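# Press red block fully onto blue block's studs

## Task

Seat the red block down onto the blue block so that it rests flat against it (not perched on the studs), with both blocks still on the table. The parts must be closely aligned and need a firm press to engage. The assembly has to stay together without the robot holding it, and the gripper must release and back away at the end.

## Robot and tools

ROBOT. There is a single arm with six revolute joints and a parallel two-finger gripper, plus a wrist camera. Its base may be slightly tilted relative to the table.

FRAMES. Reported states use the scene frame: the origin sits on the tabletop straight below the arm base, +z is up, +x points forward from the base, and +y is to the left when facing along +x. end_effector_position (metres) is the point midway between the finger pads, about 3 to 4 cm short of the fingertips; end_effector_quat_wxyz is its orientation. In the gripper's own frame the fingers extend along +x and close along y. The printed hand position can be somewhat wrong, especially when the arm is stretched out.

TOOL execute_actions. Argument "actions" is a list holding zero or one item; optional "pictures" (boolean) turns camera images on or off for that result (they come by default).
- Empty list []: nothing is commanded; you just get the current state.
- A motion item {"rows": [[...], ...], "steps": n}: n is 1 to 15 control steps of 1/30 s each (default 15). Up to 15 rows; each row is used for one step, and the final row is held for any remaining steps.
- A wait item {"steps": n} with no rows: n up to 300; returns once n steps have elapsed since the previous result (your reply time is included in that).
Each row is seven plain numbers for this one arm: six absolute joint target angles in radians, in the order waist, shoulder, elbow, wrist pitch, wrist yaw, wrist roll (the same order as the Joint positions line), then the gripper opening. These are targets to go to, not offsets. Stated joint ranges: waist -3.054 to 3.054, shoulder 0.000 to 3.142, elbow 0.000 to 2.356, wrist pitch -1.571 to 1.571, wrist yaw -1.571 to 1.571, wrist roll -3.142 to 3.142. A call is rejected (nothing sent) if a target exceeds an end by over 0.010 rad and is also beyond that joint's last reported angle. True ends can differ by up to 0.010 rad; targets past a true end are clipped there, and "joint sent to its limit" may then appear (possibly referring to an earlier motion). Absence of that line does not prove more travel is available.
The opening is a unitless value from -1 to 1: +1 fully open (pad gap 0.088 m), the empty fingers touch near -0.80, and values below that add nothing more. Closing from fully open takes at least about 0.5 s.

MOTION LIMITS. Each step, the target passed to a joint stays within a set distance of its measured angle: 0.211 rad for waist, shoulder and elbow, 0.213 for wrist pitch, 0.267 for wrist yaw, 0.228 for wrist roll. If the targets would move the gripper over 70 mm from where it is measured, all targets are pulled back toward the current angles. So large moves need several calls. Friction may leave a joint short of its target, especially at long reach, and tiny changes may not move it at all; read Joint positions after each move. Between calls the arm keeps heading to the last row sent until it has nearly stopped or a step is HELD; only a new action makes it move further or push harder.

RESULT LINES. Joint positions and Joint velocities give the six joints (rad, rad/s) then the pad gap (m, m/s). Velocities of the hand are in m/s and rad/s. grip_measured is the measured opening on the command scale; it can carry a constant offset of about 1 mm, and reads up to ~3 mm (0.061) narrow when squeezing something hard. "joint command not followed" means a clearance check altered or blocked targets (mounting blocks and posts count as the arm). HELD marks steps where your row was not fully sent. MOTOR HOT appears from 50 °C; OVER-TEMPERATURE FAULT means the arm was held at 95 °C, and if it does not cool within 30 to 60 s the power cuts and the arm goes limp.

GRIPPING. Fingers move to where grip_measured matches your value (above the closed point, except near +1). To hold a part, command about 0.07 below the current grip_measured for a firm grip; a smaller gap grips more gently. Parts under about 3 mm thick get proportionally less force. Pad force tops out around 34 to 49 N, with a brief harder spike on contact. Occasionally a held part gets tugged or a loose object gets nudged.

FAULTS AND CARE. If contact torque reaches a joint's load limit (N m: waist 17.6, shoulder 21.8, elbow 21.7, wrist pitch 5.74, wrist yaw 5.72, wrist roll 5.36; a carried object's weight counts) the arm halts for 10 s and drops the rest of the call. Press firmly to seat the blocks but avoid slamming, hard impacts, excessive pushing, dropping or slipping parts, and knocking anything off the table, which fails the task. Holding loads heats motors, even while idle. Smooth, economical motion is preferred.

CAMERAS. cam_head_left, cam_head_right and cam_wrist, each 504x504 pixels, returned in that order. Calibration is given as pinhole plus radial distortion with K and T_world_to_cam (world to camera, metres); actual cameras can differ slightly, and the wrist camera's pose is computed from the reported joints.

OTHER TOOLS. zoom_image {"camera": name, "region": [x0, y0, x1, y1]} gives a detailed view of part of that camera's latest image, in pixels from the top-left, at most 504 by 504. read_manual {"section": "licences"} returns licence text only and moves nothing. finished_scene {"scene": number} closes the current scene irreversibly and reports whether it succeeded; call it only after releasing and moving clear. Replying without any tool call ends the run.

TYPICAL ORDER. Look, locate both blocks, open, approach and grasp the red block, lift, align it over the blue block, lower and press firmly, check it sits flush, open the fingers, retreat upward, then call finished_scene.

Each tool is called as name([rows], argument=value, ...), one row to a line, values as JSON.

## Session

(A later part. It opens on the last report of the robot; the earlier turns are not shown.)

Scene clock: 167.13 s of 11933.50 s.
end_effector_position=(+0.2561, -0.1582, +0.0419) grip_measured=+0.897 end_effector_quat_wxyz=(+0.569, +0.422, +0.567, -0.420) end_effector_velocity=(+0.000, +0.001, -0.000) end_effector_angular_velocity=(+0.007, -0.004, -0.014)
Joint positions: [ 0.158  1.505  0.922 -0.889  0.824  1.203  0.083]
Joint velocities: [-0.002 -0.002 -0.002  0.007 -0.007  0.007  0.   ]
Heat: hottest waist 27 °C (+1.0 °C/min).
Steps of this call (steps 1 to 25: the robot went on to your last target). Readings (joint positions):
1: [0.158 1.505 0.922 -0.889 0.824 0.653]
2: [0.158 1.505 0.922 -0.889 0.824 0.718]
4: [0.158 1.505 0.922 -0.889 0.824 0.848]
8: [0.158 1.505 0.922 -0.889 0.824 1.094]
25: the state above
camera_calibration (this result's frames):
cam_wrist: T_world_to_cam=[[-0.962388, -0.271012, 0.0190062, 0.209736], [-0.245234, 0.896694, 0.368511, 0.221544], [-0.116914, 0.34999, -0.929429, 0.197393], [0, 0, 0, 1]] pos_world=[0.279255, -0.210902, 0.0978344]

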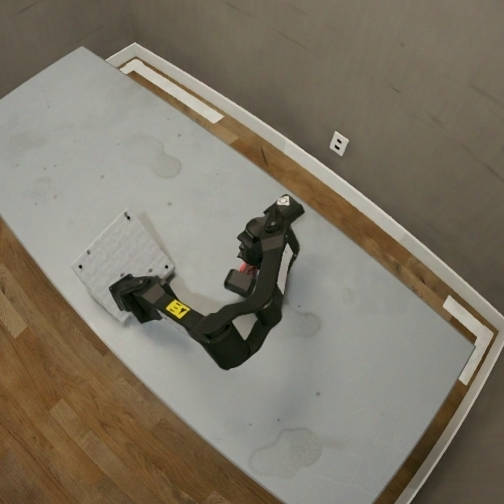

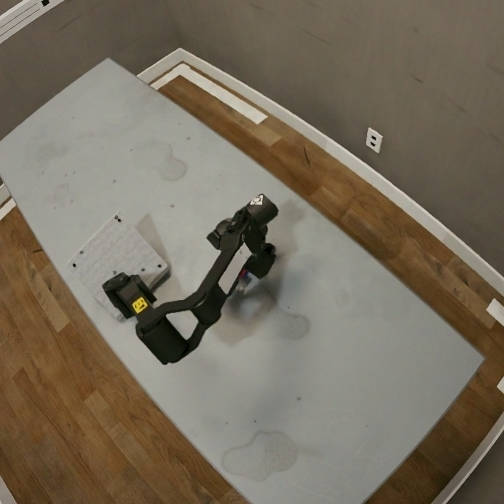

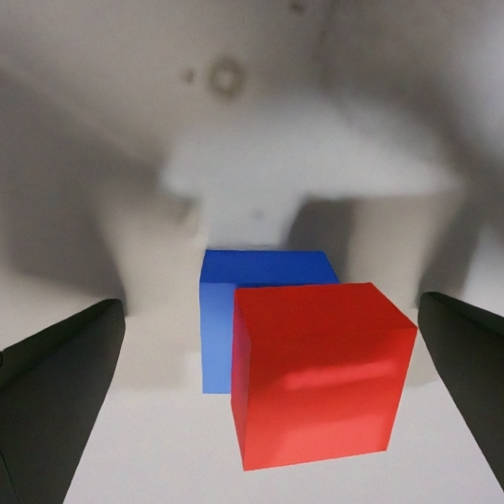

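execute_actions([
  {"rows":[[0.158,1.512,0.932,-0.887,0.826,1.205,0.25]],"steps":9},
], pictures=false)

execute_actions([
  {"rows":[[0.158,1.512,0.932,-0.887,0.826,1.205,0.2],[0.158,1.512,0.932,-0.887,0.826,1.205,0.15],[0.158,1.512,0.932,-0.887,0.826,1.205,0.1],[0.158,1.512,0.932,-0.887,0.826,1.205,0.05],[0.158,1.512,0.932,-0.887,0.826,1.205,0],[0.158,1.512,0.932,-0.887,0.826,1.205,-0.05],[0.158,1.512,0.932,-0.887,0.826,1.205,-0.1],[0.158,1.512,0.932,-0.887,0.826,1.205,-0.2]]},
], pictures=false)

execute_actions([
  {"rows":[[0.158,1.512,0.932,-0.887,0.826,1.205,0.6]],"steps":10},
])

execute_actions([
  {"rows":[[0.302,1.507,1.07,-1.177,0.83,1.4,0.6]]},
], pictures=false)

execute_actions([
  {"rows":[[0.302,1.507,1.07,-1.177,0.83,1.4,-0.55]]},
])

Scene clock: 178.77 s of 11933.50 s.
end_effector_position=(+0.2561, -0.1582, +0.0419) grip_measured=+0.281 end_effector_quat_wxyz=(+0.569, +0.422, +0.567, -0.420) end_effector_velocity=(-0.002, -0.001, -0.000) end_effector_angular_velocity=(-0.007, +0.007, -0.004)
Joint positions: [ 0.158  1.505  0.922 -0.889  0.824  1.203  0.053]
Joint velocities: [-0.002 -0.002 -0.002 -0.007  0.007  0.007 -0.017]
Heat: hottest waist 28 °C (+1.0 °C/min).
Steps of this call (steps 1 to 15: the robot went on to your last target; steps 16 to 90: nothing new was sent; then 8.33 s passed at rest; steps 91 to 99: all 9 steps of this action). Readings (joint positions):
91: [0.158 1.505 0.922 -0.889 0.824 1.203]
92: [0.158 1.505 0.922 -0.889 0.824 1.203]
94: [0.158 1.505 0.922 -0.889 0.824 1.203]
98: [0.158 1.505 0.922 -0.889 0.824 1.203]
99: the state above

Scene clock: 179.27 s of 11933.50 s.
end_effector_position=(+0.2563, -0.1583, +0.0419) grip_measured=-0.165 end_effector_quat_wxyz=(+0.569, +0.422, +0.567, -0.420) end_effector_velocity=(-0.002, +0.001, -0.000) end_effector_angular_velocity=(+0.008, +0.006, +0.011)
Joint positions: [ 0.158  1.505  0.923 -0.888  0.824  1.203  0.031]
Joint velocities: [-0.002 -0.002 -0.002 -0.007 -0.007 -0.007 -0.   ]
Heat: hottest waist 28 °C (+1.0 °C/min).
Steps of this call (steps 1 to 15: all 15 steps of this action). Readings (joint positions):
1: [0.158 1.505 0.922 -0.889 0.824 1.203]
2: [0.158 1.505 0.922 -0.889 0.824 1.203]
4: [0.158 1.505 0.922 -0.889 0.824 1.203]
8: [0.158 1.505 0.922 -0.889 0.824 1.203]
15: the state above

Scene clock: 179.60 s of 11933.50 s.
end_effector_position=(+0.2563, -0.1582, +0.0419) grip_measured=+0.573 end_effector_quat_wxyz=(+0.569, +0.422, +0.567, -0.420) end_effector_velocity=(-0.002, -0.002, +0.000) end_effector_angular_velocity=(-0.007, +0.004, +0.022)
Joint positions: [ 0.158  1.505  0.923 -0.888  0.824  1.203  0.067]
Joint velocities: [-0.002 -0.007 -0.002 -0.007  0.007 -0.022  0.014]
Heat: hottest waist 28 °C (+1.0 °C/min).
Steps of this call (steps 1 to 10: all 10 steps of this action). Readings (joint positions):
1: [0.158 1.505 0.923 -0.888 0.824 1.203]
2: [0.158 1.505 0.923 -0.888 0.824 1.203]
4: [0.158 1.505 0.923 -0.888 0.824 1.203]
8: [0.158 1.505 0.923 -0.888 0.824 1.203]
10: the state above
camera_calibration (this result's frames):
cam_wrist: T_world_to_cam=[[-0.962469, -0.270742, 0.0187626, 0.209966], [-0.245078, 0.896769, 0.368432, 0.221569], [-0.116575, 0.350006, -0.929465, 0.197331], [0, 0, 0, 1]] pos_world=[0.279391, -0.210917, 0.0978397]

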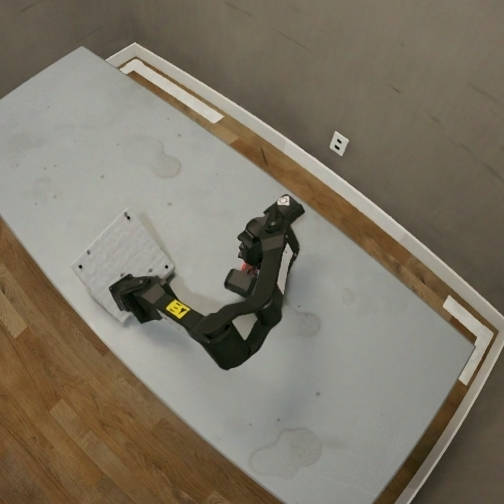

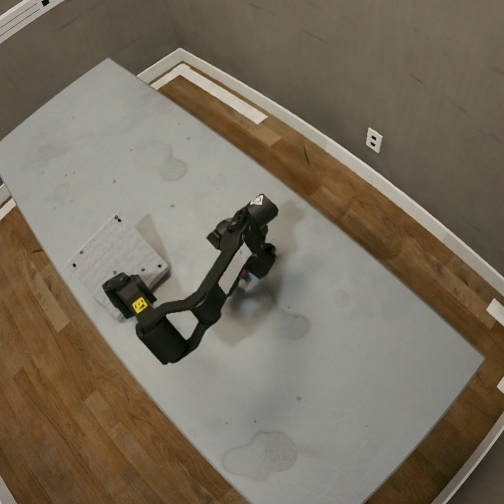

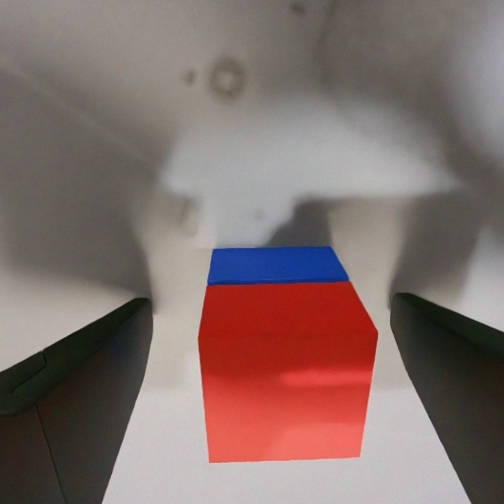

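Scene clock: 180.10 s of 11933.50 s.
end_effector_position=(+0.2565, -0.1589, +0.0892) grip_measured=+0.597 end_effector_quat_wxyz=(+0.571, +0.419, +0.569, -0.417) end_effector_velocity=(-0.007, +0.003, +0.000) end_effector_angular_velocity=(+0.019, +0.026, +0.021)
Joint positions: [ 0.298  1.506  1.059 -1.174  0.828  1.397  0.068]
Joint velocities: [ 0.002 -0.002 -0.002 -0.037 -0.022  0.007 -0.   ]
Heat: hottest waist 28 °C (+1.0 °C/min).
Steps of this call (steps 1 to 15: all 15 steps of this action). Readings (joint positions):
1: [0.170 1.506 0.942 -0.933 0.825 1.246]
2: [0.205 1.511 0.970 -1.001 0.826 1.295]
4: [0.266 1.510 1.022 -1.087 0.826 1.349]
8: [0.296 1.506 1.059 -1.155 0.828 1.387]
15: the state above

Scene clock: 180.60 s of 11933.50 s.
end_effector_position=(+0.2564, -0.1589, +0.0892) grip_measured=-0.541 end_effector_quat_wxyz=(+0.571, +0.419, +0.569, -0.417) end_effector_velocity=(-0.006, +0.001, +0.000) end_effector_angular_velocity=(+0.019, +0.026, +0.029)
Joint positions: [ 0.298  1.506  1.059 -1.175  0.828  1.398  0.012]
Joint velocities: [-0.002 -0.002  0.002 -0.037 -0.022 -0.007 -0.004]
Heat: hottest waist 28 °C (+1.0 °C/min).
Steps of this call (steps 1 to 15: all 15 steps of this action). Readings (joint positions):
1: [0.298 1.506 1.059 -1.174 0.828 1.397]
2: [0.298 1.506 1.059 -1.174 0.828 1.398]
4: [0.298 1.506 1.059 -1.175 0.828 1.398]
8: [0.298 1.506 1.059 -1.175 0.828 1.398]
15: the state above
camera_calibration (this result's frames):
cam_wrist: T_world_to_cam=[[-0.959457, -0.281245, 0.0185589, 0.206489], [-0.254951, 0.894061, 0.368314, 0.20691], [-0.120179, 0.34865, -0.929516, 0.242329], [0, 0, 0, 1]] pos_world=[0.279992, -0.211404, 0.145209]

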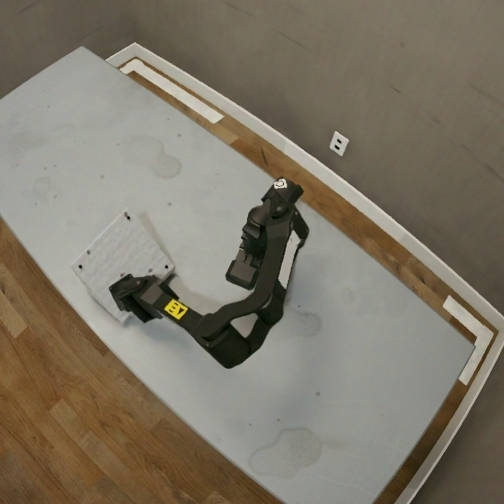

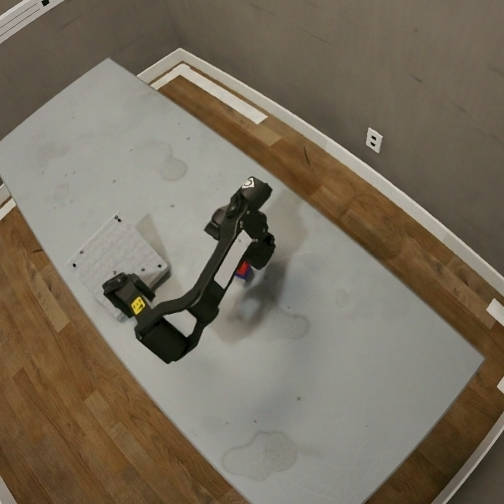

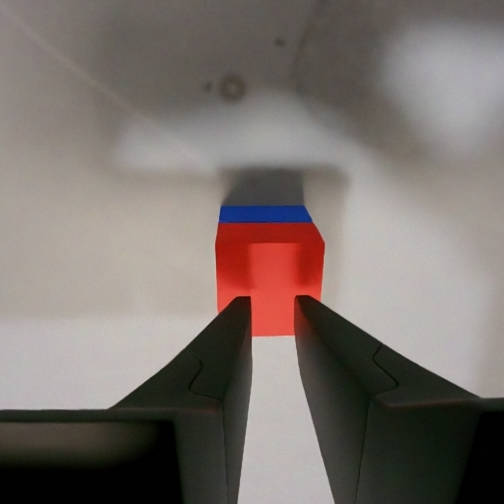

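execute_actions([
  {"rows":[[0.262,1.51,1.013,-1.102,0.83,1.35,-0.55]]},
], pictures=false)

execute_actions([
  {"rows":[[0.255,1.512,1.005,-1.09,0.83,1.34,-0.55],[0.248,1.514,0.998,-1.078,0.83,1.33,-0.55],[0.24,1.52,0.99,-1.075,0.83,1.33,-0.55],[0.23,1.528,0.981,-1.075,0.83,1.33,-0.55],[0.22,1.536,0.972,-1.075,0.83,1.33,-0.55],[0.21,1.544,0.963,-1.075,0.83,1.33,-0.55],[0.2,1.552,0.954,-1.075,0.83,1.33,-0.55],[0.19,1.56,0.945,-1.075,0.83,1.33,-0.55]]},
], pictures=false)

execute_actions([
  {"rows":[[0.25,1.51,1.01,-1.08,0.83,1.33,-0.55],[0.25,1.51,1.01,-1.08,0.83,1.33,-0.55],[0.302,1.507,1.07,-1.177,0.83,1.4,0.6]]},
])

zoom_image(camera="cam_wrist", region=[190,170,350,290])

Scene clock: 190.50 s of 11933.50 s.
end_effector_position=(+0.2569, -0.1579, +0.0773) grip_measured=-0.548 end_effector_quat_wxyz=(+0.570, +0.420, +0.569, -0.418) end_effector_velocity=(-0.002, +0.001, -0.001) end_effector_angular_velocity=(+0.006, +0.011, +0.015)
Joint positions: [ 0.265  1.507  1.024 -1.105  0.828  1.353  0.012]
Joint velocities: [-0.002  0.002 -0.002 -0.007 -0.007 -0.007 -0.   ]
Heat: hottest waist 28 °C (+1.0 °C/min).
Steps of this call (steps 1 to 15: the robot went on to your last target; steps 16 to 90: nothing new was sent; then 6.40 s passed at rest; steps 91 to 105: all 15 steps of this action). Readings (joint positions):
91: [0.295 1.506 1.055 -1.163 0.828 1.390]
92: [0.287 1.506 1.048 -1.142 0.828 1.378]
94: [0.272 1.507 1.035 -1.123 0.828 1.365]
98: [0.265 1.507 1.025 -1.109 0.828 1.355]
105: the state above

Scene clock: 191.00 s of 11933.50 s.
end_effector_position=(+0.2552, -0.1554, +0.0723) grip_measured=-0.548 end_effector_quat_wxyz=(+0.571, +0.416, +0.573, -0.415) end_effector_velocity=(-0.000, -0.001, -0.001) end_effector_angular_velocity=(+0.008, -0.002, -0.007)
Joint positions: [ 0.256  1.507  1.003 -1.08   0.827  1.332  0.012]
Joint velocities: [-0.007 -0.007 -0.002  0.007 -0.007 -0.007 -0.   ]
Heat: hottest waist 28 °C (+1.0 °C/min).
Steps of this call (steps 1 to 15: all 15 steps of this action). Readings (joint positions):
1: [0.264 1.507 1.023 -1.103 0.828 1.351]
2: [0.263 1.507 1.021 -1.098 0.828 1.346]
4: [0.260 1.507 1.014 -1.091 0.828 1.339]
8: [0.258 1.507 1.004 -1.083 0.828 1.333]
15: the state above

Scene clock: 191.50 s of 11933.50 s.
end_effector_position=(+0.2561, -0.1591, +0.0889) grip_measured=+0.580 end_effector_quat_wxyz=(+0.572, +0.418, +0.569, -0.418) end_effector_velocity=(-0.002, -0.001, +0.000) end_effector_angular_velocity=(-0.008, +0.002, +0.014)
Joint positions: [ 0.298  1.506  1.057 -1.174  0.831  1.397  0.067]
Joint velocities: [ 0.002 -0.002 -0.002 -0.007  0.007 -0.007  0.012]
Heat: hottest waist 28 °C (+1.0 °C/min).
Steps of this call (steps 1 to 15: all 15 steps of this action). Readings (joint positions):
1: [0.259 1.503 1.008 -1.081 0.828 1.332]
2: [0.261 1.502 1.009 -1.081 0.831 1.332]
4: [0.271 1.505 1.027 -1.123 0.831 1.361]
8: [0.292 1.506 1.050 -1.163 0.831 1.389]
15: the state above
camera_calibration (this result's frames):
cam_wrist: T_world_to_cam=[[-0.959002, -0.282705, 0.0198515, 0.205742], [-0.25626, 0.894942, 0.365254, 0.207893], [-0.121025, 0.345192, -0.930696, 0.241842], [0, 0, 0, 1]] pos_world=[0.27985, -0.21137, 0.145063]

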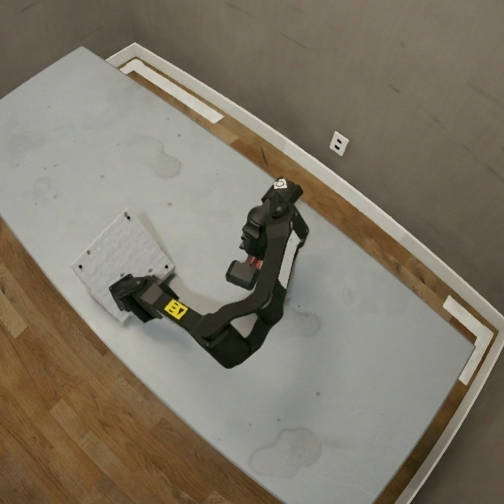

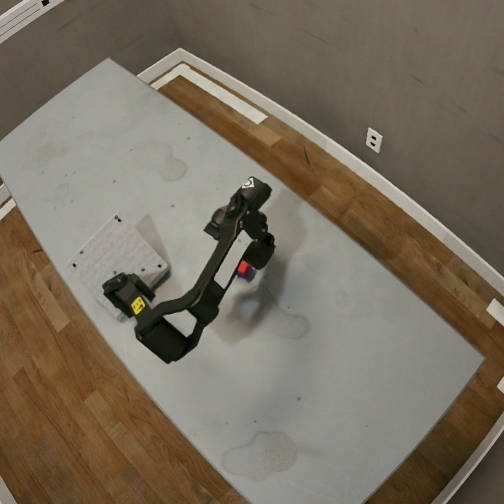

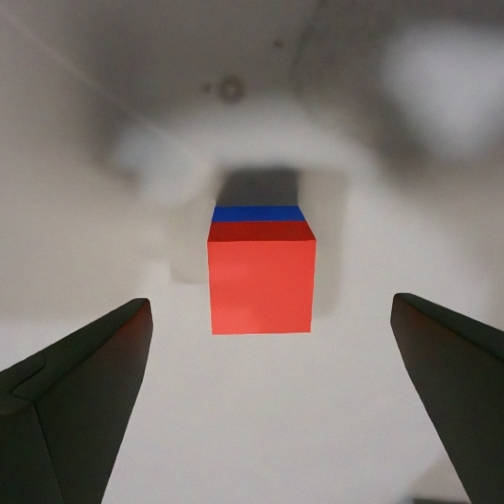

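Region (190, 170, 350, 290) of cam_wrist's 504x504 image, scaled by 3.150, with more detail than that image has; it fills the top 378 rows of this view, and the rest is white.

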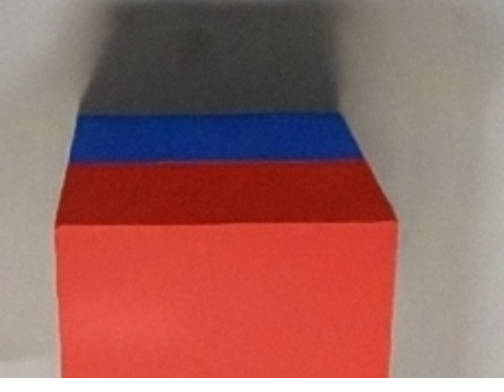

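Appears flush.

execute_actions([
  {"rows":[[0.4,1.45,1.2,-1.4,0.83,0.6,1]]},
], pictures=false)

finished_scene(scene=1)

Scene clock: 195.93 s of 11933.50 s.
end_effector_position=(+0.2510, -0.1790, +0.1372) grip_measured=+1.000 end_effector_quat_wxyz=(+0.712, +0.147, +0.673, -0.138) end_effector_velocity=(-0.003, +0.003, -0.001) end_effector_angular_velocity=(+0.004, +0.011, +0.290)
Joint positions: [ 0.396  1.449  1.192 -1.397  0.83   0.627  0.088]
Joint velocities: [-0.002 -0.002 -0.002 -0.007 -0.022 -0.286  0.   ]
Heat: hottest waist 28 °C (+1.0 °C/min).
Steps of this call (steps 1 to 15: the robot went on to your last target; steps 16 to 90: nothing new was sent; then 0.93 s passed at rest; steps 91 to 105: all 15 steps of this action). Readings (joint positions):
91: [0.306 1.504 1.076 -1.217 0.830 1.354]
92: [0.331 1.503 1.102 -1.282 0.830 1.283]
94: [0.375 1.480 1.150 -1.339 0.830 1.154]
98: [0.394 1.448 1.192 -1.385 0.830 0.895]
105: the state above

The scene is finished: the task was done.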